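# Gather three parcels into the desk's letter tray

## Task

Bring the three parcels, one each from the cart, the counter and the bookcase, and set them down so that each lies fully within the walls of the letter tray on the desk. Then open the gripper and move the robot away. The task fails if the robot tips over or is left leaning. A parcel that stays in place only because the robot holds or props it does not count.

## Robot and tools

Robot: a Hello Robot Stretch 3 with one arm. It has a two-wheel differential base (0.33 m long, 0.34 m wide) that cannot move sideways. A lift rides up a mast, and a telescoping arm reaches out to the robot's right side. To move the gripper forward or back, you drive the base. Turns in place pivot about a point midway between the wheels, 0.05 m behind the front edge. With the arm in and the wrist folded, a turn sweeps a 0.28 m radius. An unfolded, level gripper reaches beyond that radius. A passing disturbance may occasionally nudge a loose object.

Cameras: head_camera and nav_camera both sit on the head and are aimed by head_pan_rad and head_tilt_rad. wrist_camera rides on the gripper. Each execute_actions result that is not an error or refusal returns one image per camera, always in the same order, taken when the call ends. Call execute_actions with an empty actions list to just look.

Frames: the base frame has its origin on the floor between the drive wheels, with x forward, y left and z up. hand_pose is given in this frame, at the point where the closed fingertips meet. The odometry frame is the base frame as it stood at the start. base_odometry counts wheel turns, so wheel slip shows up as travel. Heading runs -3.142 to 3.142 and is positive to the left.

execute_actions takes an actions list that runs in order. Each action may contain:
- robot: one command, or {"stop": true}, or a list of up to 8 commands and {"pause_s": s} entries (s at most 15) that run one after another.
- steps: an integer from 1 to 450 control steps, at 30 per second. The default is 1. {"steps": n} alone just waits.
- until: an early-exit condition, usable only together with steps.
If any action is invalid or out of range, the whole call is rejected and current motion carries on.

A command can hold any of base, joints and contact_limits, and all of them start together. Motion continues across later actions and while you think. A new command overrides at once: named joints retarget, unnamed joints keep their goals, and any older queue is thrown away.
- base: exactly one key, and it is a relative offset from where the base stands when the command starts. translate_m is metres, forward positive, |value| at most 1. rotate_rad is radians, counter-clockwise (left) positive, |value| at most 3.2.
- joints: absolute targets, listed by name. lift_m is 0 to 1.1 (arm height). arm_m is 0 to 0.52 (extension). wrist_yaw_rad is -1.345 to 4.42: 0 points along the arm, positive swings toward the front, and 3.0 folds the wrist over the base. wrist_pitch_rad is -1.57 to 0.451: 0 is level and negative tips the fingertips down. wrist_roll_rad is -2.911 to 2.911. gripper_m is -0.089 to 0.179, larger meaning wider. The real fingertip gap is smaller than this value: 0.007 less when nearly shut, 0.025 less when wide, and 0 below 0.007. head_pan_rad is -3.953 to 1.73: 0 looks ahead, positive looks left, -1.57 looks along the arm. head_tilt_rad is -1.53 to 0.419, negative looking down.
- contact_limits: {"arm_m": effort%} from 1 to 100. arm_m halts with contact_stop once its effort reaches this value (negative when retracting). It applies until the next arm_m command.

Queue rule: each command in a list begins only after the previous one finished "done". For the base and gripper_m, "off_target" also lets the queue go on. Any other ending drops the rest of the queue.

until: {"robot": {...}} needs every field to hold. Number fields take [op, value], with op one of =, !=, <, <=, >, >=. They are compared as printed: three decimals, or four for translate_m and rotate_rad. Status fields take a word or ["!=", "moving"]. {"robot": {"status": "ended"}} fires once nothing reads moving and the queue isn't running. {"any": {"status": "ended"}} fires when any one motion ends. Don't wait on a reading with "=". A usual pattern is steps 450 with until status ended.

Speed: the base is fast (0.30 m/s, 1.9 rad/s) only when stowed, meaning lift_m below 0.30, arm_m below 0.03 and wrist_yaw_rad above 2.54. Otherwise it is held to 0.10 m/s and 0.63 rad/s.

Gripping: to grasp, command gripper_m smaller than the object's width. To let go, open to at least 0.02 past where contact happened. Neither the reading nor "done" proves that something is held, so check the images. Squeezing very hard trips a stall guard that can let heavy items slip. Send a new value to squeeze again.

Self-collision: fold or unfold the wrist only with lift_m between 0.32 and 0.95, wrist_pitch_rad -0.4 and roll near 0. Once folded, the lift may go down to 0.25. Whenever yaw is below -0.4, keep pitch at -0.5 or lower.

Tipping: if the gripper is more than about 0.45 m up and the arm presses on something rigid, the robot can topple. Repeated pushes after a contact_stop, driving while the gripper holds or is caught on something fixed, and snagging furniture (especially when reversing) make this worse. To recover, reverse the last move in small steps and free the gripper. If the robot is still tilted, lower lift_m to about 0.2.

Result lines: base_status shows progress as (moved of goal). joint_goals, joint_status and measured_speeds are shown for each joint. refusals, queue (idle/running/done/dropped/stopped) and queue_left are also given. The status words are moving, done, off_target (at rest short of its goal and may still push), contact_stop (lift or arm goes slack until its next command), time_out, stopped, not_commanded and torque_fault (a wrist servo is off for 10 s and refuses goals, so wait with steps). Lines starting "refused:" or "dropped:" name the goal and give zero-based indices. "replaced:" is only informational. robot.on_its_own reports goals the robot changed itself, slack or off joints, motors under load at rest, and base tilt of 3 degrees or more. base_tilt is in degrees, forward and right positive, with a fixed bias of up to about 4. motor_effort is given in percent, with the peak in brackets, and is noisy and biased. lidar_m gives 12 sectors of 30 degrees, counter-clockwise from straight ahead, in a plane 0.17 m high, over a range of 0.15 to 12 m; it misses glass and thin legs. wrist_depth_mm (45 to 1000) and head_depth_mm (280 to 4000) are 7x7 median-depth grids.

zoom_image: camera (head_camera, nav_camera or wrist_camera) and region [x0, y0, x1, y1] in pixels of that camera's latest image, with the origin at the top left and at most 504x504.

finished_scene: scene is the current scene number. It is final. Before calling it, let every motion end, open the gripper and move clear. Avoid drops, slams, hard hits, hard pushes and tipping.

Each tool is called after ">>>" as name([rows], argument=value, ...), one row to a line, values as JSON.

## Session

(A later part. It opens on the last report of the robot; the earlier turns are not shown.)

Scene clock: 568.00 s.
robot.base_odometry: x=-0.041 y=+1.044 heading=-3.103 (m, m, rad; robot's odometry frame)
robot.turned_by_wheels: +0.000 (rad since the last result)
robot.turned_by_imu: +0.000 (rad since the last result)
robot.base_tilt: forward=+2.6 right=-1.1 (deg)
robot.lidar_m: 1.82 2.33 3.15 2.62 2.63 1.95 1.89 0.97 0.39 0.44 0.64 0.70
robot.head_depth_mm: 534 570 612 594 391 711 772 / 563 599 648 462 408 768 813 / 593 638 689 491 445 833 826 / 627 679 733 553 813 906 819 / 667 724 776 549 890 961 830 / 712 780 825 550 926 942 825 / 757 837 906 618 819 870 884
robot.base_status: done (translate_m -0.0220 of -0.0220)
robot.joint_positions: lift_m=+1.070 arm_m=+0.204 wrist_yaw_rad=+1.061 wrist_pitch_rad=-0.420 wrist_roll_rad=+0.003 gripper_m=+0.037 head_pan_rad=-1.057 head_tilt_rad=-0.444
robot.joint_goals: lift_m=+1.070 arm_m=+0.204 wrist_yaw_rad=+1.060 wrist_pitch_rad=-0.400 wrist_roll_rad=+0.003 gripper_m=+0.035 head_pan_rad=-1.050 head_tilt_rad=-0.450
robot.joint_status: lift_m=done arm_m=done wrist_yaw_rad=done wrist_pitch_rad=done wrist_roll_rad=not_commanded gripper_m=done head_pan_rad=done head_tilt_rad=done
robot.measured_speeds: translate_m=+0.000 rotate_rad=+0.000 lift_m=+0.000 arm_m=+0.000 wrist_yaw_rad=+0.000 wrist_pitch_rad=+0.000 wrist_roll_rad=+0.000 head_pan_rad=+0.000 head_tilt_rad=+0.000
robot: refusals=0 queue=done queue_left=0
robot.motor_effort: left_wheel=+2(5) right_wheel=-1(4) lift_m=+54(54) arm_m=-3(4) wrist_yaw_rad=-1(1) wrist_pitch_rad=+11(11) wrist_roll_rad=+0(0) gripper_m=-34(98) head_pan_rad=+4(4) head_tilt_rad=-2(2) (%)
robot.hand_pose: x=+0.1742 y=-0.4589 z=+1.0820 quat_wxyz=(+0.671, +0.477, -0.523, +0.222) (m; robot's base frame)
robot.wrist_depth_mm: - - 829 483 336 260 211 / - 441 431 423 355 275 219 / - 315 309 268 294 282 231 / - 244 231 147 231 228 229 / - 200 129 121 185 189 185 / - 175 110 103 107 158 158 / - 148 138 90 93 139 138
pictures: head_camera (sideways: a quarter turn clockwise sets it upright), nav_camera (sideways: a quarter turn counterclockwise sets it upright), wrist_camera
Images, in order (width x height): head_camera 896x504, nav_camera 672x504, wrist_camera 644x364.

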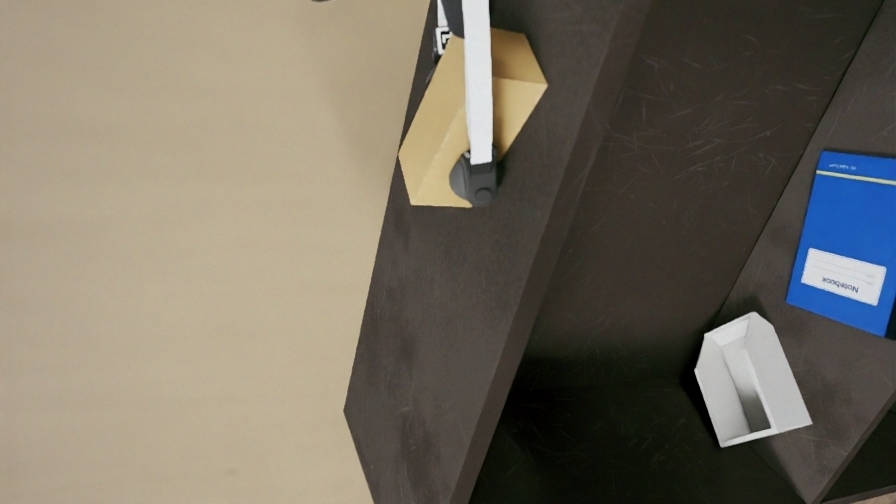

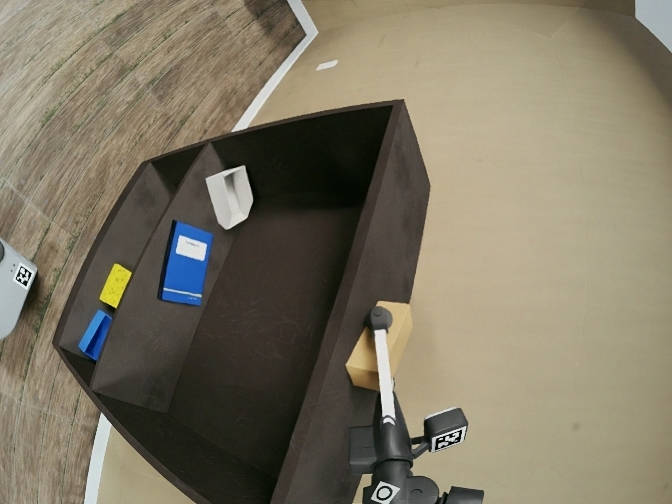

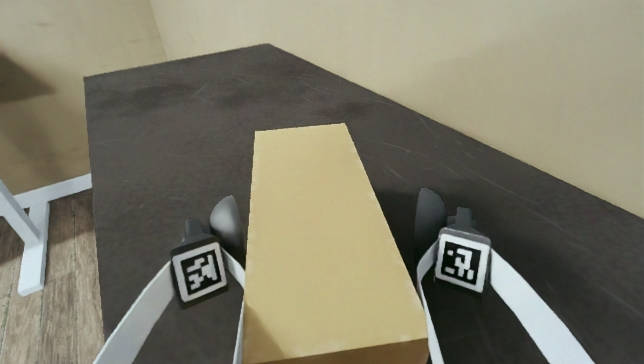

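>>> execute_actions([
  {"robot": [{"joints": {"lift_m": 1.1}}, {"joints": {"arm_m": 0.0}}, {"base": {"rotate_rad": 1.0}, "joints": {"head_pan_rad": -1.57, "head_tilt_rad": -0.5}}, {"base": {"translate_m": 1.0}}], "steps": 450, "until": {"robot": {"status": "ended"}}},
  {"steps": 450, "until": {"robot": {"status": "ended"}}},
])

>>> execute_actions([
  {"robot": [{"base": {"translate_m": 0.717}}, {"base": {"rotate_rad": 0.583}, "joints": {"wrist_yaw_rad": 0.0}}], "steps": 450, "until": {"robot": {"status": "ended"}}},
])

Scene clock: 629.23 s.
robot.base_odometry: x=-0.549 y=+0.182 heading=-2.103 (m, m, rad; robot's odometry frame)
robot.turned_by_wheels: +1.000 (rad since the last result)
robot.turned_by_imu: +0.994 (rad since the last result)
robot.base_tilt: forward=+2.5 right=-1.1 (deg)
robot.lidar_m: 2.30 2.25 2.07 2.28 2.43 2.26 1.38 1.19 1.54 1.38 1.71 1.40
robot.head_depth_mm: - - - - - - 1284 / - - - - - - 1287 / 1706 1866 2054 - - - 1278 / 1656 1783 1399 2144 - - 1248 / 1546 1697 1193 1709 - - 1282 / 1484 1620 - - - 1456 1282 / 1405 1499 - - - 1502 1277
robot.base_status: done (translate_m +1.0000 of +1.0000)
robot.joint_positions: lift_m=+1.100 arm_m=+0.001 wrist_yaw_rad=+1.061 wrist_pitch_rad=-0.424 wrist_roll_rad=+0.003 gripper_m=+0.036 head_pan_rad=-1.563 head_tilt_rad=-0.494
robot.joint_goals: lift_m=+1.100 arm_m=+0.000 wrist_yaw_rad=+1.060 wrist_pitch_rad=-0.400 wrist_roll_rad=+0.003 gripper_m=+0.035 head_pan_rad=-1.570 head_tilt_rad=-0.500
robot.joint_status: lift_m=done arm_m=done wrist_yaw_rad=done wrist_pitch_rad=done wrist_roll_rad=not_commanded gripper_m=done head_pan_rad=done head_tilt_rad=done
robot.measured_speeds: translate_m=+0.000 rotate_rad=+0.000 lift_m=+0.000 arm_m=+0.000 wrist_yaw_rad=+0.000 wrist_pitch_rad=+0.000 wrist_roll_rad=+0.000 head_pan_rad=+0.000 head_tilt_rad=+0.000
robot: refusals=0 queue=done queue_left=0
robot.motor_effort: left_wheel=-3(10) right_wheel=+1(3) lift_m=+56(56) arm_m=-3(2) wrist_yaw_rad=-1(1) wrist_pitch_rad=+13(13) wrist_roll_rad=+0(0) gripper_m=-20(25) head_pan_rad=-5(46) head_tilt_rad=-1(7) (%)
robot.hand_pose: x=+0.1736 y=-0.2553 z=+1.1108 quat_wxyz=(+0.671, +0.478, -0.522, +0.220) (m; robot's base frame)
robot.wrist_depth_mm: - - - - - - - / - - - 917 761 780 751 / - - - - - - - / - - - 150 - - - / - - 128 122 - - - / - - 111 103 107 - - / - - - 89 92 - -
pictures: head_camera (sideways: a quarter turn clockwise sets it upright), nav_camera (sideways: a quarter turn counterclockwise sets it upright), wrist_camera
Images, in order (width x height): head_camera 896x504, nav_camera 672x504, wrist_camera 644x364.

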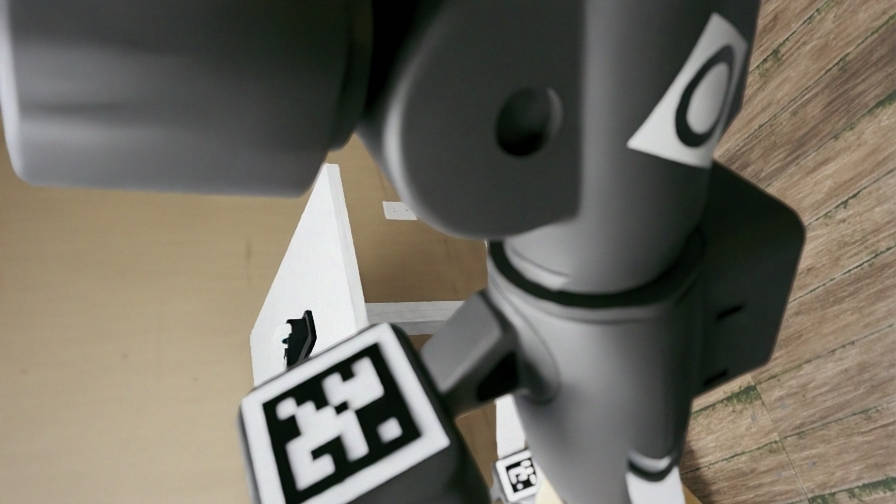

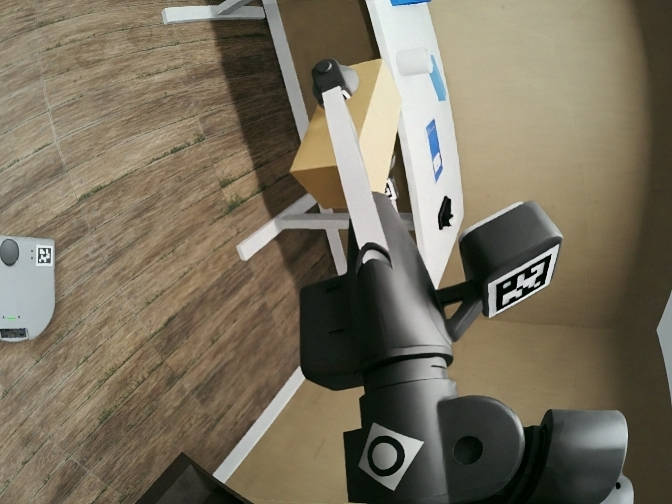

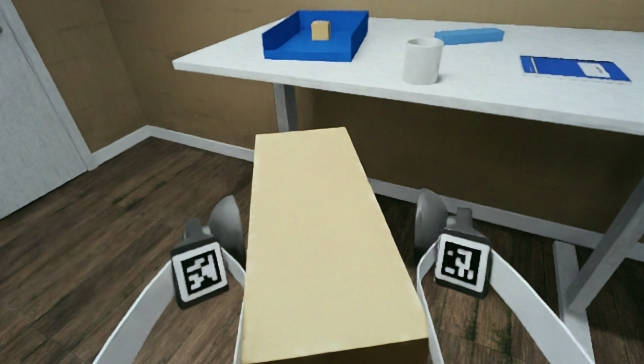

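Scene clock: 639.80 s.
robot.base_odometry: x=-0.913 y=-0.436 heading=-1.520 (m, m, rad; robot's odometry frame)
robot.turned_by_wheels: +0.583 (rad since the last result)
robot.turned_by_imu: +0.579 (rad since the last result)
robot.base_tilt: forward=+2.5 right=-1.0 (deg)
robot.lidar_m: 1.63 1.72 1.91 2.80 2.94 2.10 1.82 1.44 1.36 0.86 1.37 1.69
robot.head_depth_mm: - - - - - - 1214 / - - - - - - 1226 / 1070 1161 - - - - 1281 / 1083 1177 1159 392 1080 1466 1248 / 1094 1190 1258 726 1616 1553 1285 / 1097 1196 1321 1390 1637 1551 1274 / 1110 1200 1323 1466 1644 1549 1279
robot.base_status: done (rotate_rad +0.5829 of +0.5830)
robot.joint_positions: lift_m=+1.100 arm_m=+0.001 wrist_yaw_rad=+0.002 wrist_pitch_rad=-0.424 wrist_roll_rad=+0.003 gripper_m=+0.036 head_pan_rad=-1.563 head_tilt_rad=-0.494
robot.joint_goals: lift_m=+1.100 arm_m=+0.000 wrist_yaw_rad=+0.000 wrist_pitch_rad=-0.400 wrist_roll_rad=+0.003 gripper_m=+0.035 head_pan_rad=-1.570 head_tilt_rad=-0.500
robot.joint_status: lift_m=done arm_m=done wrist_yaw_rad=done wrist_pitch_rad=done wrist_roll_rad=not_commanded gripper_m=done head_pan_rad=done head_tilt_rad=done
robot.measured_speeds: translate_m=+0.000 rotate_rad=+0.000 lift_m=+0.000 arm_m=+0.000 wrist_yaw_rad=+0.000 wrist_pitch_rad=+0.000 wrist_roll_rad=+0.000 head_pan_rad=+0.000 head_tilt_rad=+0.000
robot: refusals=0 queue=done queue_left=0
robot.motor_effort: left_wheel=-3(9) right_wheel=+1(3) lift_m=+55(55) arm_m=-2(3) wrist_yaw_rad=-3(2) wrist_pitch_rad=+13(13) wrist_roll_rad=+0(0) gripper_m=-20(20) head_pan_rad=-4(4) head_tilt_rad=-3(3) (%)
robot.hand_pose: x=-0.0211 y=-0.3695 z=+1.1108 quat_wxyz=(+0.691, +0.150, -0.692, -0.149) (m; robot's base frame)
robot.wrist_depth_mm: - 995 990 996 990 - - / - - - 738 706 771 744 / - - 622 536 585 540 565 / - - 466 149 464 463 454 / - - 128 122 395 397 404 / - - 111 103 107 - - / - - - 89 92 - -
pictures: head_camera (sideways: a quarter turn clockwise sets it upright), nav_camera (sideways: a quarter turn counterclockwise sets it upright), wrist_camera
Images, in order (width x height): head_camera 896x504, nav_camera 672x504, wrist_camera 644x364.

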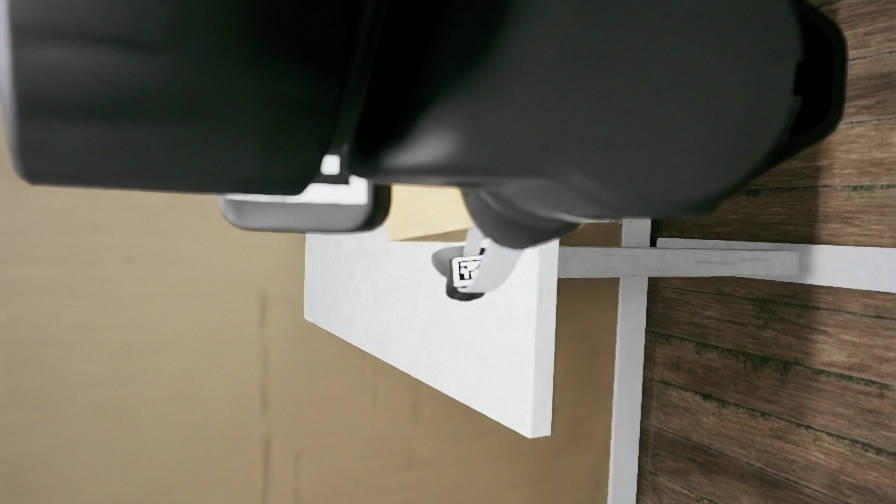

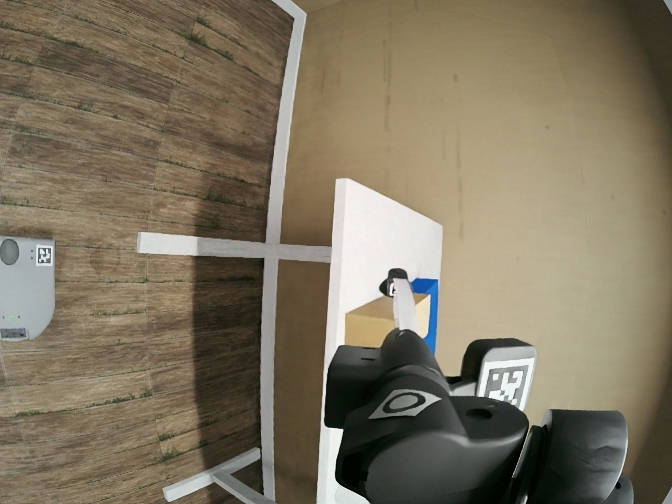

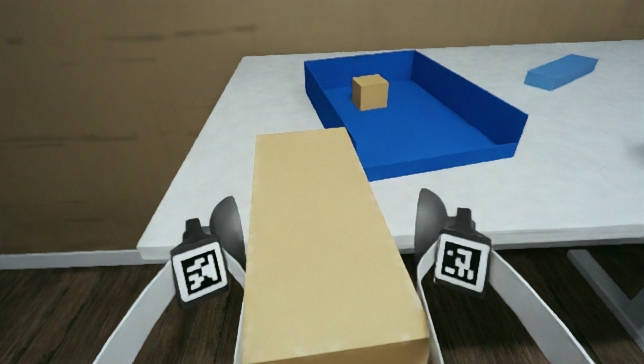

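>>> execute_actions(actions=[])

Scene clock: 658.23 s.
robot.base_odometry: x=-0.913 y=-0.436 heading=-1.520 (m, m, rad; robot's odometry frame)
robot.turned_by_wheels: +0.000 (rad since the last result)
robot.turned_by_imu: +0.000 (rad since the last result)
robot.base_tilt: forward=+2.5 right=-1.1 (deg)
robot.lidar_m: 1.62 1.72 1.91 2.80 2.92 2.09 1.82 1.44 1.37 0.86 1.37 1.70
robot.head_depth_mm: - - - - - - 1219 / - - - - - - 1221 / 1074 1167 - - - - 1282 / 1084 1184 1156 392 1079 1474 1246 / 1098 1193 1257 726 1627 1544 1285 / 1101 1200 1324 1396 1623 1546 1278 / 1106 1202 1325 1470 1666 1546 1274
robot.base_status: done (rotate_rad +0.5829 of +0.5830)
robot.joint_positions: lift_m=+1.100 arm_m=+0.001 wrist_yaw_rad=+0.002 wrist_pitch_rad=-0.424 wrist_roll_rad=+0.003 gripper_m=+0.036 head_pan_rad=-1.563 head_tilt_rad=-0.494
robot.joint_goals: lift_m=+1.100 arm_m=+0.000 wrist_yaw_rad=+0.000 wrist_pitch_rad=-0.400 wrist_roll_rad=+0.003 gripper_m=+0.035 head_pan_rad=-1.570 head_tilt_rad=-0.500
robot.joint_status: lift_m=done arm_m=done wrist_yaw_rad=done wrist_pitch_rad=done wrist_roll_rad=not_commanded gripper_m=done head_pan_rad=done head_tilt_rad=done
robot.measured_speeds: translate_m=+0.000 rotate_rad=+0.000 lift_m=+0.000 arm_m=+0.000 wrist_yaw_rad=+0.000 wrist_pitch_rad=+0.000 wrist_roll_rad=+0.000 head_pan_rad=+0.000 head_tilt_rad=+0.000
robot: refusals=0 queue=done queue_left=0
robot.motor_effort: left_wheel=-3(3) right_wheel=+1(1) lift_m=+55(55) arm_m=-3(3) wrist_yaw_rad=-2(2) wrist_pitch_rad=+14(13) wrist_roll_rad=+0(0) gripper_m=-20(20) head_pan_rad=-4(4) head_tilt_rad=-2(1) (%)
robot.hand_pose: x=-0.0211 y=-0.3695 z=+1.1108 quat_wxyz=(+0.691, +0.150, -0.692, -0.149) (m; robot's base frame)
robot.wrist_depth_mm: 982 990 - - - 999 997 / - - - 730 731 779 743 / - - 623 533 593 536 569 / - - 460 150 463 456 448 / - - 128 122 392 406 403 / - - 111 103 107 - - / - - - 89 92 - -
pictures: head_camera (sideways: a quarter turn clockwise sets it upright), nav_camera (sideways: a quarter turn counterclockwise sets it upright), wrist_camera
Images, in order (width x height): head_camera 896x504, nav_camera 672x504, wrist_camera 644x364.

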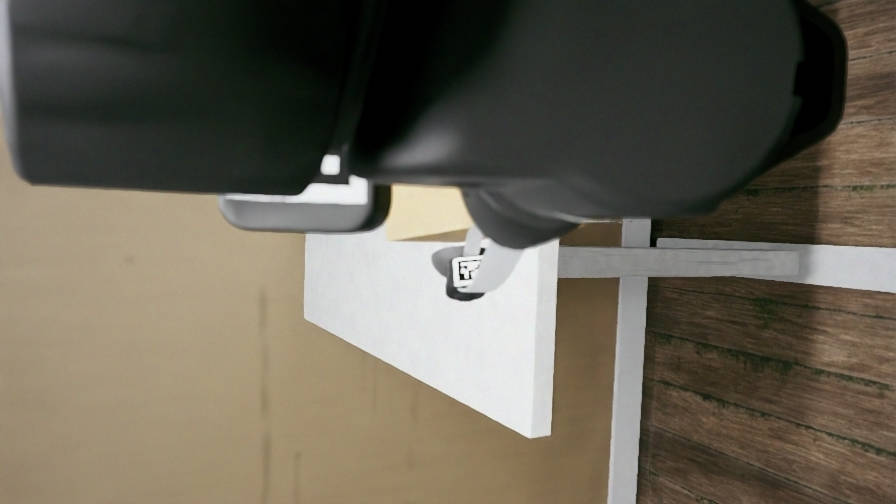

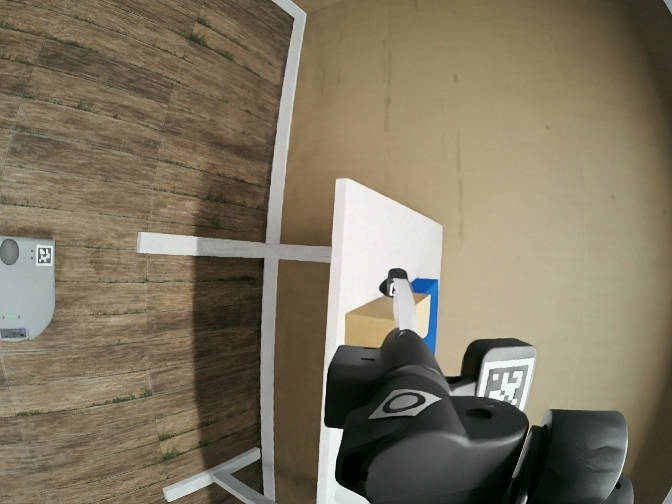

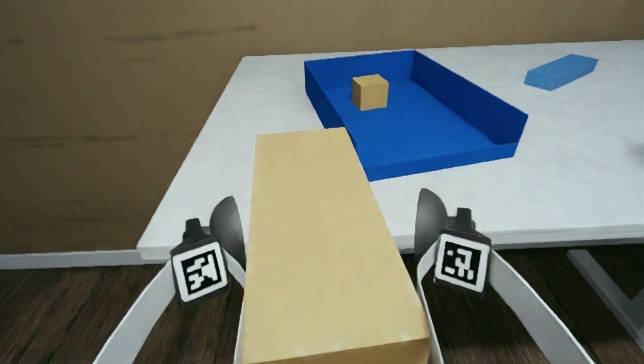

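>>> execute_actions([
  {"robot": {"base": {"translate_m": -0.06}, "joints": {"arm_m": 0.2}}, "steps": 200, "until": {"robot": {"status": "ended"}}},
])

Scene clock: 667.23 s.
robot.base_odometry: x=-0.916 y=-0.376 heading=-1.520 (m, m, rad; robot's odometry frame)
robot.turned_by_wheels: +0.000 (rad since the last result)
robot.turned_by_imu: +0.000 (rad since the last result)
robot.base_tilt: forward=+2.6 right=-1.1 (deg)
robot.lidar_m: 1.68 1.78 1.95 2.81 2.88 2.04 1.75 1.40 1.36 0.86 1.36 1.76
robot.head_depth_mm: - - 936 720 1574 1569 1282 / 1054 - 920 724 1588 1556 1280 / 1064 - - 661 1583 1545 1269 / 1084 1182 1246 689 1129 1499 1280 / 1100 1195 1146 723 1074 1490 1276 / 1102 1207 1296 723 1638 1540 1280 / 1105 1200 1324 1416 1636 1553 1276
robot.base_status: done (translate_m -0.0600 of -0.0600)
robot.joint_positions: lift_m=+1.100 arm_m=+0.200 wrist_yaw_rad=+0.000 wrist_pitch_rad=-0.425 wrist_roll_rad=+0.003 gripper_m=+0.036 head_pan_rad=-1.563 head_tilt_rad=-0.494
robot.joint_goals: lift_m=+1.100 arm_m=+0.200 wrist_yaw_rad=+0.000 wrist_pitch_rad=-0.400 wrist_roll_rad=+0.003 gripper_m=+0.035 head_pan_rad=-1.570 head_tilt_rad=-0.500
robot.joint_status: lift_m=done arm_m=done wrist_yaw_rad=done wrist_pitch_rad=done wrist_roll_rad=not_commanded gripper_m=done head_pan_rad=done head_tilt_rad=done
robot.measured_speeds: translate_m=+0.000 rotate_rad=+0.000 lift_m=+0.000 arm_m=+0.000 wrist_yaw_rad=+0.000 wrist_pitch_rad=+0.000 wrist_roll_rad=+0.000 head_pan_rad=+0.000 head_tilt_rad=+0.000
robot: refusals=0 queue=done queue_left=0
robot.motor_effort: left_wheel=-2(9) right_wheel=+0(2) lift_m=+55(55) arm_m=+2(1) wrist_yaw_rad=-1(2) wrist_pitch_rad=+14(14) wrist_roll_rad=+0(0) gripper_m=-20(20) head_pan_rad=-4(4) head_tilt_rad=-2(3) (%)
robot.hand_pose: x=-0.0214 y=-0.5682 z=+1.1108 quat_wxyz=(+0.690, +0.149, -0.692, -0.149) (m; robot's base frame)
robot.wrist_depth_mm: 783 812 796 812 824 835 823 / 873 883 847 818 819 795 768 / 984 947 605 491 557 569 540 / - 533 460 149 466 413 450 / - 403 128 122 367 360 362 / - 340 111 103 107 317 316 / 302 292 275 89 92 281 278
pictures: head_camera (sideways: a quarter turn clockwise sets it upright), nav_camera (sideways: a quarter turn counterclockwise sets it upright), wrist_camera
Images, in order (width x height): head_camera 896x504, nav_camera 672x504, wrist_camera 644x364.

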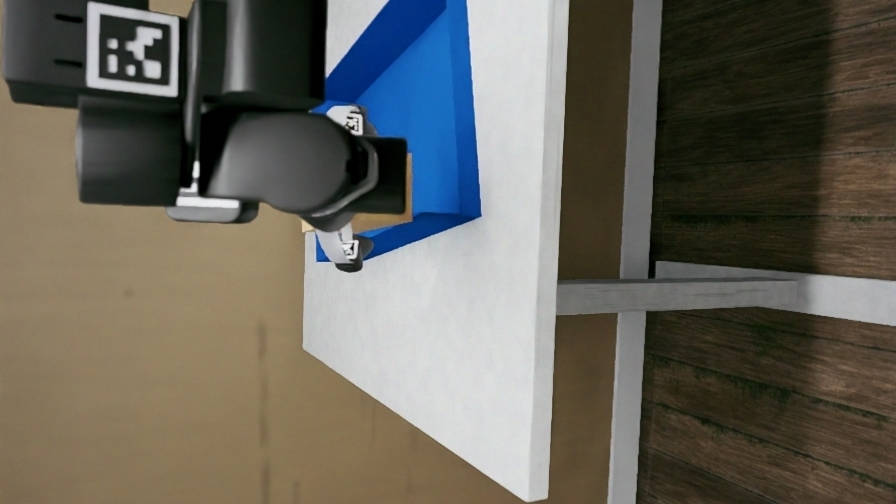

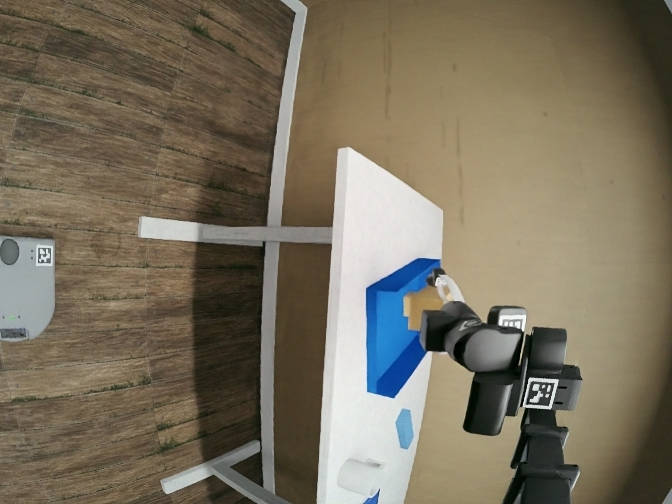

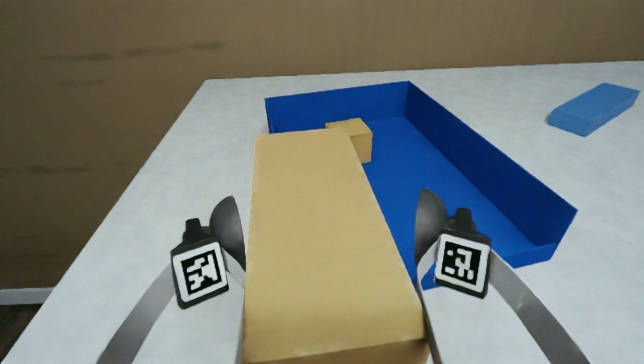

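>>> execute_actions([
  {"robot": {"base": {"translate_m": -0.09}, "joints": {"arm_m": 0.27, "wrist_yaw_rad": 0.22}}, "steps": 200, "until": {"robot": {"status": "ended"}}},
])

Scene clock: 700.90 s.
robot.base_odometry: x=-0.921 y=-0.286 heading=-1.520 (m, m, rad; robot's odometry frame)
robot.turned_by_wheels: +0.000 (rad since the last result)
robot.turned_by_imu: +0.000 (rad since the last result)
robot.base_tilt: forward=+2.5 right=-1.1 (deg)
robot.lidar_m: 1.78 1.88 2.00 2.81 2.74 1.97 1.67 1.33 1.36 0.88 1.36 1.85
robot.head_depth_mm: 1044 - 1126 731 1562 1566 1282 / 1035 - 1074 691 1593 1549 1280 / 1075 - - 721 1607 1551 1286 / 1079 1179 613 722 1620 1559 1277 / 1099 1191 1147 722 1079 1287 1249 / 1097 1197 1150 723 1638 1541 1271 / 1109 1208 1309 720 1638 1549 1277
robot.base_status: done (translate_m -0.0900 of -0.0900)
robot.joint_positions: lift_m=+1.100 arm_m=+0.270 wrist_yaw_rad=+0.219 wrist_pitch_rad=-0.425 wrist_roll_rad=+0.003 gripper_m=+0.036 head_pan_rad=-1.563 head_tilt_rad=-0.494
robot.joint_goals: lift_m=+1.100 arm_m=+0.270 wrist_yaw_rad=+0.220 wrist_pitch_rad=-0.400 wrist_roll_rad=+0.003 gripper_m=+0.035 head_pan_rad=-1.570 head_tilt_rad=-0.500
robot.joint_status: lift_m=done arm_m=done wrist_yaw_rad=done wrist_pitch_rad=done wrist_roll_rad=not_commanded gripper_m=done head_pan_rad=done head_tilt_rad=done
robot.measured_speeds: translate_m=+0.000 rotate_rad=+0.000 lift_m=+0.000 arm_m=+0.000 wrist_yaw_rad=+0.000 wrist_pitch_rad=+0.000 wrist_roll_rad=+0.000 head_pan_rad=+0.000 head_tilt_rad=+0.000
robot: refusals=0 queue=done queue_left=0
robot.motor_effort: left_wheel=-2(9) right_wheel=+0(2) lift_m=+55(55) arm_m=+2(5) wrist_yaw_rad=+1(3) wrist_pitch_rad=+14(13) wrist_roll_rad=+0(0) gripper_m=-20(20) head_pan_rad=-4(4) head_tilt_rad=-1(2) (%)
robot.hand_pose: x=+0.0270 y=-0.6329 z=+1.1108 quat_wxyz=(+0.703, +0.224, -0.672, -0.073) (m; robot's base frame)
robot.wrist_depth_mm: 912 860 819 762 718 694 669 / - 947 871 816 767 735 701 / - - 603 510 522 576 563 / - - 463 149 449 419 442 / - 398 128 122 366 333 369 / 350 337 111 103 107 302 277 / 296 290 276 89 92 276 263
pictures: head_camera (sideways: a quarter turn clockwise sets it upright), nav_camera (sideways: a quarter turn counterclockwise sets it upright), wrist_camera
Images, in order (width x height): head_camera 896x504, nav_camera 672x504, wrist_camera 644x364.

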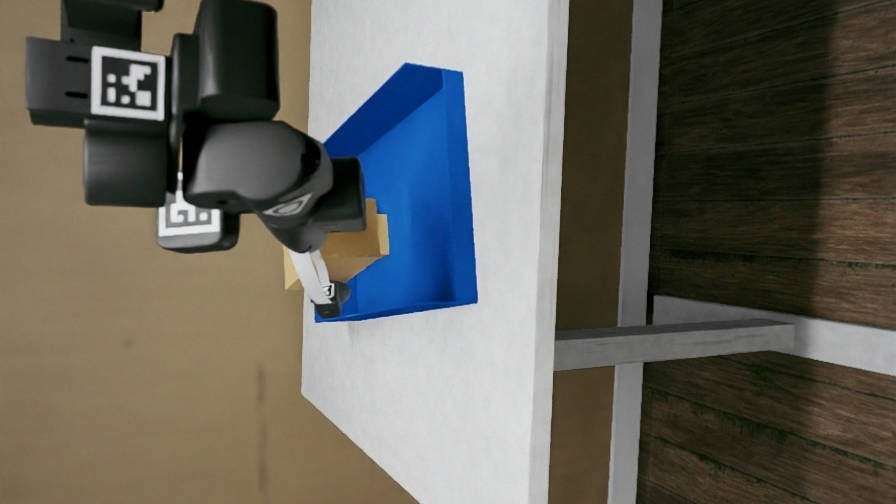

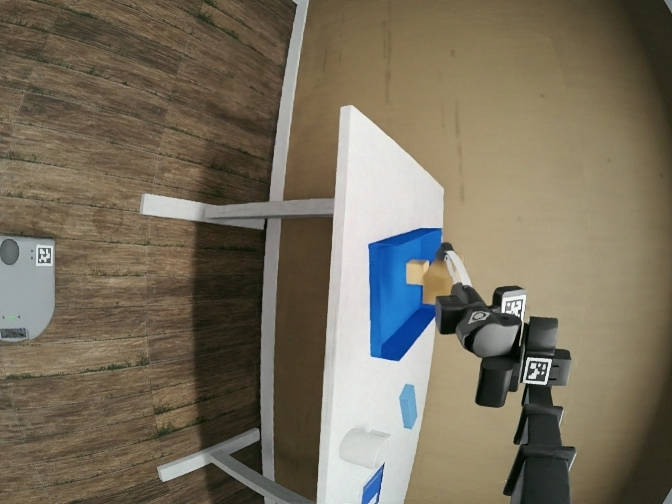

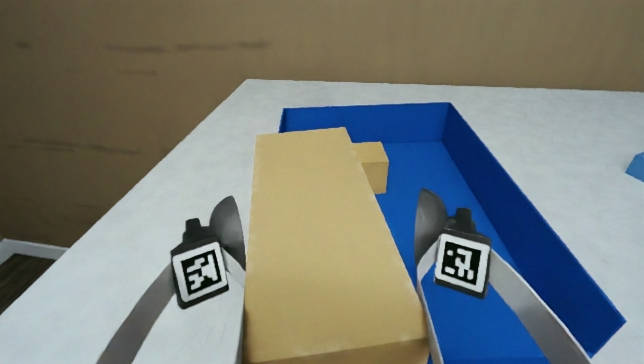

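>>> execute_actions([
  {"robot": {"joints": {"arm_m": 0.385}}, "steps": 200, "until": {"robot": {"status": "ended"}}},
])

Scene clock: 715.83 s.
robot.base_odometry: x=-0.921 y=-0.286 heading=-1.520 (m, m, rad; robot's odometry frame)
robot.turned_by_wheels: +0.000 (rad since the last result)
robot.turned_by_imu: +0.000 (rad since the last result)
robot.base_tilt: forward=+2.5 right=-1.2 (deg)
robot.lidar_m: 1.78 1.87 2.00 2.81 2.75 1.97 1.67 1.32 1.36 0.88 1.37 1.85
robot.head_depth_mm: 1046 1159 1170 731 1575 1576 1283 / 1048 - 1163 696 1586 1558 1288 / 1066 - 982 719 1589 1554 1289 / 1083 1192 863 723 1602 1550 1290 / 1093 1183 1101 719 1079 1292 1247 / 1097 1193 1143 724 1624 1545 1286 / 1100 1210 1311 720 1656 1538 1276
robot.base_status: done (translate_m -0.0900 of -0.0900)
robot.joint_positions: lift_m=+1.100 arm_m=+0.385 wrist_yaw_rad=+0.219 wrist_pitch_rad=-0.425 wrist_roll_rad=+0.003 gripper_m=+0.036 head_pan_rad=-1.563 head_tilt_rad=-0.494
robot.joint_goals: lift_m=+1.100 arm_m=+0.385 wrist_yaw_rad=+0.220 wrist_pitch_rad=-0.400 wrist_roll_rad=+0.003 gripper_m=+0.035 head_pan_rad=-1.570 head_tilt_rad=-0.500
robot.joint_status: lift_m=done arm_m=done wrist_yaw_rad=done wrist_pitch_rad=done wrist_roll_rad=not_commanded gripper_m=done head_pan_rad=done head_tilt_rad=done
robot.measured_speeds: translate_m=+0.000 rotate_rad=+0.000 lift_m=+0.000 arm_m=+0.000 wrist_yaw_rad=+0.000 wrist_pitch_rad=+0.000 wrist_roll_rad=+0.000 head_pan_rad=+0.000 head_tilt_rad=+0.000
robot: refusals=0 queue=done queue_left=0
robot.motor_effort: left_wheel=-2(2) right_wheel=+0(1) lift_m=+56(55) arm_m=+2(4) wrist_yaw_rad=+1(1) wrist_pitch_rad=+13(13) wrist_roll_rad=+0(0) gripper_m=-20(20) head_pan_rad=-4(4) head_tilt_rad=-2(2) (%)
robot.hand_pose: x=+0.0270 y=-0.7479 z=+1.1108 quat_wxyz=(+0.703, +0.224, -0.672, -0.073) (m; robot's base frame)
robot.wrist_depth_mm: 766 735 690 648 622 598 563 / 873 821 766 720 686 647 613 / 988 896 616 596 583 570 566 / - 971 459 150 435 431 445 / - 400 128 122 364 337 373 / 352 338 111 103 107 283 315 / 293 290 233 90 92 275 263
pictures: head_camera (sideways: a quarter turn clockwise sets it upright), nav_camera (sideways: a quarter turn counterclockwise sets it upright), wrist_camera
Images, in order (width x height): head_camera 896x504, nav_camera 672x504, wrist_camera 644x364.

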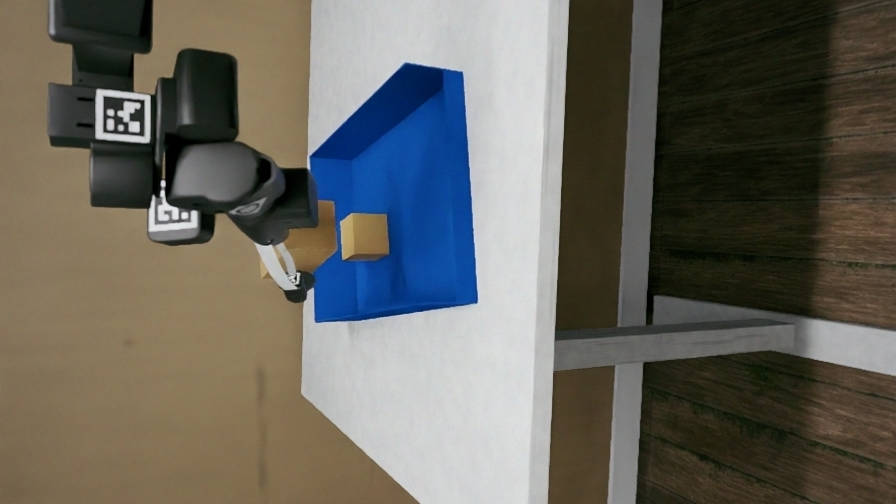

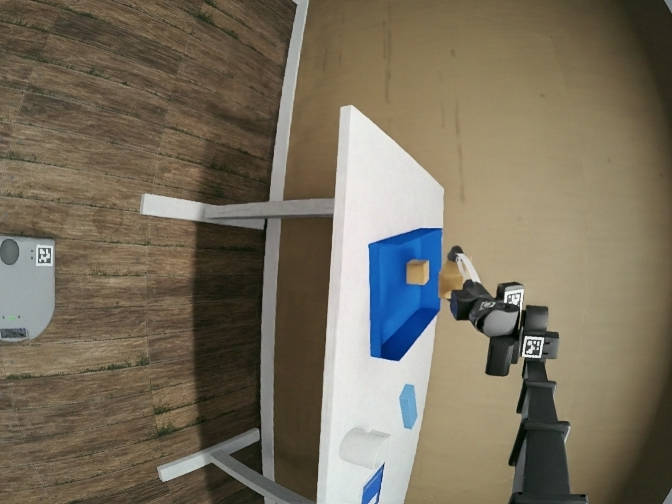

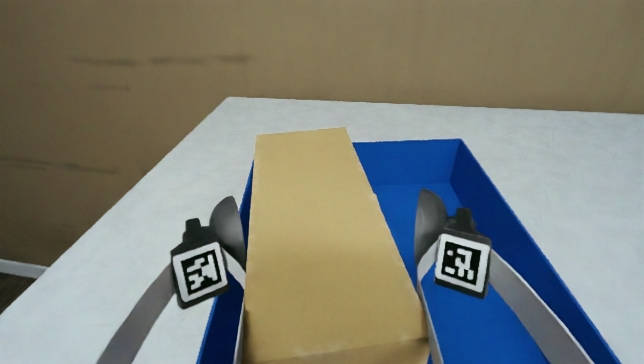

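>>> zoom_image(camera="head_camera", region=[200, 40, 600, 340])

Region (200, 40, 600, 340) of head_camera's 896x504 image, scaled by 1.260, with more detail than that image has; it fills the top 378 rows of this view, and the rest is white.

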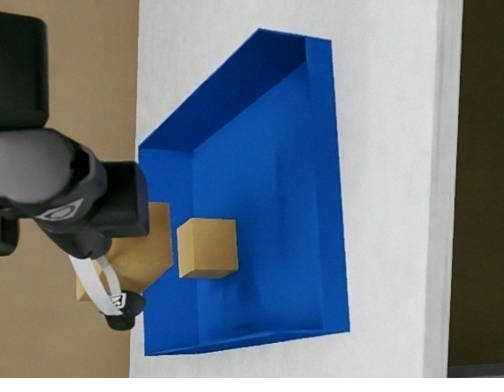

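>>> execute_actions([
  {"robot": {"base": {"translate_m": 0.012}, "joints": {"arm_m": 0.40, "lift_m": 1.06}}, "steps": 200, "until": {"robot": {"status": "ended"}}},
])

Scene clock: 737.40 s.
robot.base_odometry: x=-0.920 y=-0.298 heading=-1.520 (m, m, rad; robot's odometry frame)
robot.turned_by_wheels: +0.000 (rad since the last result)
robot.turned_by_imu: +0.000 (rad since the last result)
robot.base_tilt: forward=+2.5 right=-1.2 (deg)
robot.lidar_m: 1.76 1.87 2.00 2.81 2.78 1.97 1.68 1.34 1.36 0.88 1.37 1.84
robot.head_depth_mm: 1067 - 1167 692 1559 1569 1275 / 1073 - 1074 694 1581 1554 1275 / 1078 - 983 723 1602 1547 1286 / 1092 1168 950 722 1605 1550 1281 / 1086 1184 1148 690 1081 1417 1244 / 1097 1204 1268 719 1654 1555 1271 / 1109 1205 1321 717 1653 1554 1273
robot.base_status: done (translate_m +0.0120 of +0.0120)
robot.joint_positions: lift_m=+1.060 arm_m=+0.400 wrist_yaw_rad=+0.219 wrist_pitch_rad=-0.425 wrist_roll_rad=+0.003 gripper_m=+0.036 head_pan_rad=-1.563 head_tilt_rad=-0.494
robot.joint_goals: lift_m=+1.060 arm_m=+0.400 wrist_yaw_rad=+0.220 wrist_pitch_rad=-0.400 wrist_roll_rad=+0.003 gripper_m=+0.035 head_pan_rad=-1.570 head_tilt_rad=-0.500
robot.joint_status: lift_m=done arm_m=done wrist_yaw_rad=done wrist_pitch_rad=done wrist_roll_rad=not_commanded gripper_m=done head_pan_rad=done head_tilt_rad=done
robot.measured_speeds: translate_m=+0.000 rotate_rad=+0.000 lift_m=+0.000 arm_m=+0.000 wrist_yaw_rad=+0.000 wrist_pitch_rad=+0.000 wrist_roll_rad=+0.000 head_pan_rad=+0.000 head_tilt_rad=+0.000
robot: refusals=0 queue=done queue_left=0
robot.motor_effort: left_wheel=-2(4) right_wheel=+1(4) lift_m=+33(55) arm_m=+3(3) wrist_yaw_rad=+1(1) wrist_pitch_rad=+13(14) wrist_roll_rad=+0(0) gripper_m=-20(20) head_pan_rad=-4(5) head_tilt_rad=-3(2) (%)
robot.hand_pose: x=+0.0270 y=-0.7628 z=+1.0714 quat_wxyz=(+0.703, +0.224, -0.672, -0.073) (m; robot's base frame)
robot.wrist_depth_mm: 764 719 675 645 613 585 556 / 843 803 731 678 649 616 594 / 955 872 523 382 396 464 479 / - 415 387 149 394 351 385 / - 343 128 122 291 306 298 / 291 290 111 103 107 268 228 / 251 250 187 89 92 237 209
pictures: head_camera (sideways: a quarter turn clockwise sets it upright), nav_camera (sideways: a quarter turn counterclockwise sets it upright), wrist_camera
Images, in order (width x height): head_camera 896x504, nav_camera 672x504, wrist_camera 644x364.

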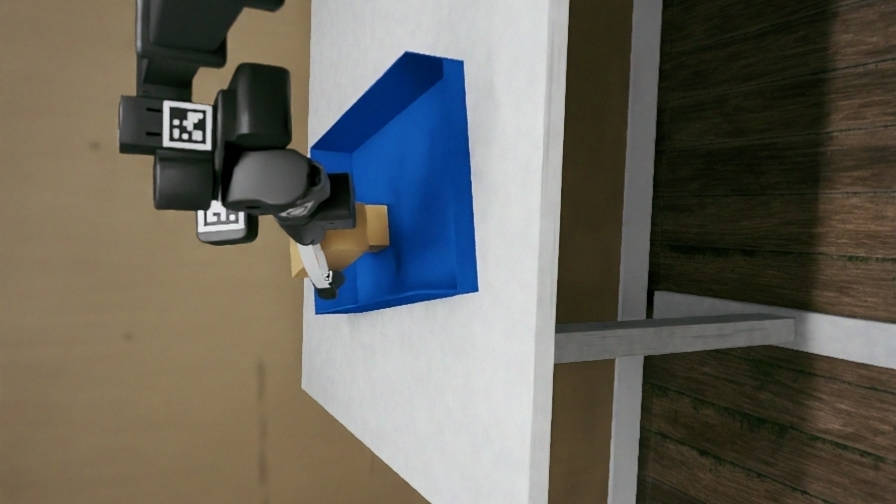

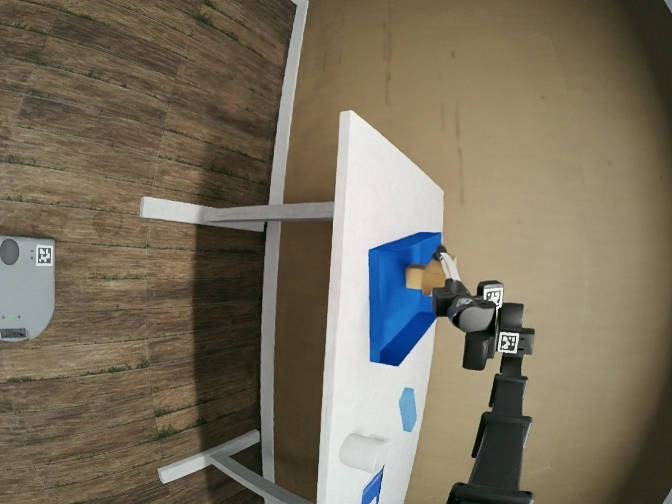

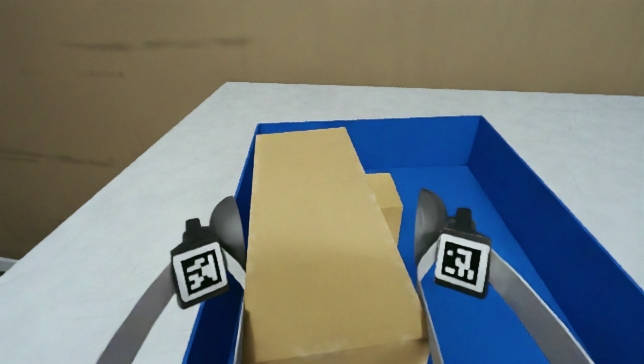

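>>> execute_actions([
  {"robot": {"base": {"translate_m": -0.03}, "joints": {"wrist_yaw_rad": 0.285}}, "steps": 200, "until": {"robot": {"status": "ended"}}},
])

Scene clock: 755.03 s.
robot.base_odometry: x=-0.922 y=-0.268 heading=-1.520 (m, m, rad; robot's odometry frame)
robot.turned_by_wheels: +0.000 (rad since the last result)
robot.turned_by_imu: +0.000 (rad since the last result)
robot.base_tilt: forward=+2.6 right=-1.2 (deg)
robot.lidar_m: 1.79 1.89 2.02 2.81 2.73 1.95 1.65 1.31 1.36 0.88 0.89 1.88
robot.head_depth_mm: 1066 - 1169 731 1579 1548 1281 / 1071 - 1073 694 1585 1569 1282 / 1076 - 941 691 1596 1555 1272 / 1088 1172 867 720 1603 1551 1265 / 1103 1185 1152 696 1168 1415 1274 / 1100 1195 1149 722 1606 1499 1272 / 1102 1207 1308 718 1648 1552 1276
robot.base_status: done (translate_m -0.0300 of -0.0300)
robot.joint_positions: lift_m=+1.060 arm_m=+0.400 wrist_yaw_rad=+0.284 wrist_pitch_rad=-0.425 wrist_roll_rad=+0.003 gripper_m=+0.036 head_pan_rad=-1.563 head_tilt_rad=-0.494
robot.joint_goals: lift_m=+1.060 arm_m=+0.400 wrist_yaw_rad=+0.285 wrist_pitch_rad=-0.400 wrist_roll_rad=+0.003 gripper_m=+0.035 head_pan_rad=-1.570 head_tilt_rad=-0.500
robot.joint_status: lift_m=done arm_m=done wrist_yaw_rad=done wrist_pitch_rad=done wrist_roll_rad=not_commanded gripper_m=done head_pan_rad=done head_tilt_rad=done
robot.measured_speeds: translate_m=+0.000 rotate_rad=+0.000 lift_m=+0.000 arm_m=+0.000 wrist_yaw_rad=+0.000 wrist_pitch_rad=+0.000 wrist_roll_rad=+0.000 head_pan_rad=+0.000 head_tilt_rad=+0.000
robot: refusals=0 queue=done queue_left=0
robot.motor_effort: left_wheel=-2(8) right_wheel=+1(3) lift_m=+33(33) arm_m=+3(3) wrist_yaw_rad=+1(2) wrist_pitch_rad=+13(14) wrist_roll_rad=+0(0) gripper_m=-20(20) head_pan_rad=-4(4) head_tilt_rad=-2(2) (%)
robot.hand_pose: x=+0.0410 y=-0.7593 z=+1.0714 quat_wxyz=(+0.705, +0.245, -0.664, -0.051) (m; robot's base frame)
robot.wrist_depth_mm: 818 759 697 650 609 576 539 / 926 842 770 678 645 617 581 / - 951 527 381 391 465 479 / - 414 348 150 389 344 383 / 361 341 128 122 301 289 318 / 292 290 111 103 107 258 222 / 251 213 207 89 92 237 189
pictures: head_camera (sideways: a quarter turn clockwise sets it upright), nav_camera (sideways: a quarter turn counterclockwise sets it upright), wrist_camera
Images, in order (width x height): head_camera 896x504, nav_camera 672x504, wrist_camera 644x364.

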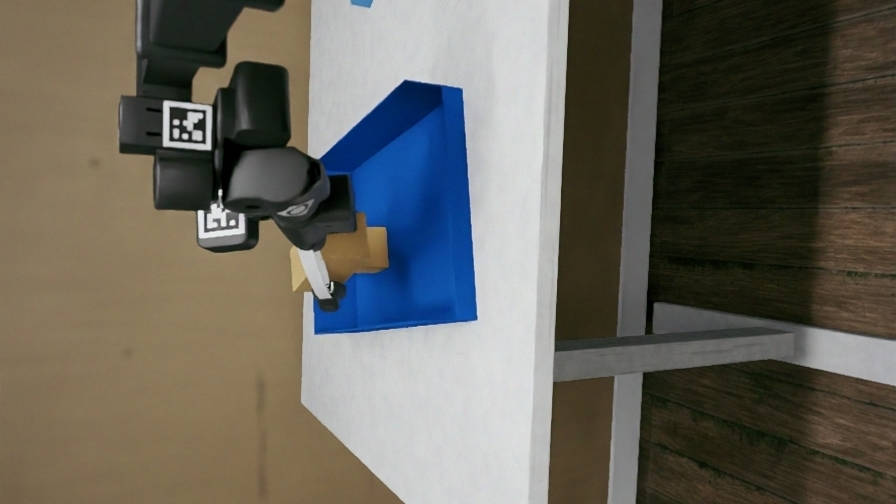

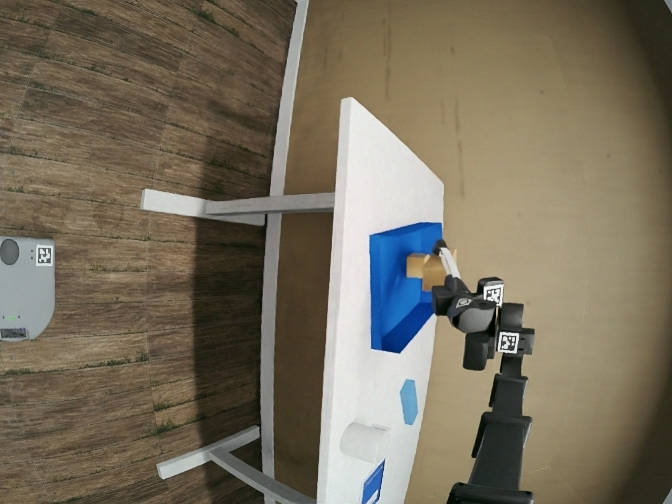

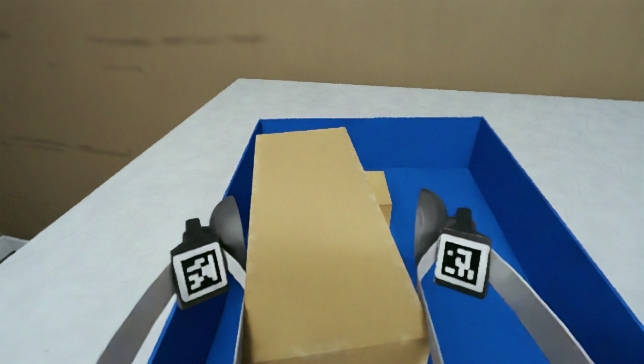

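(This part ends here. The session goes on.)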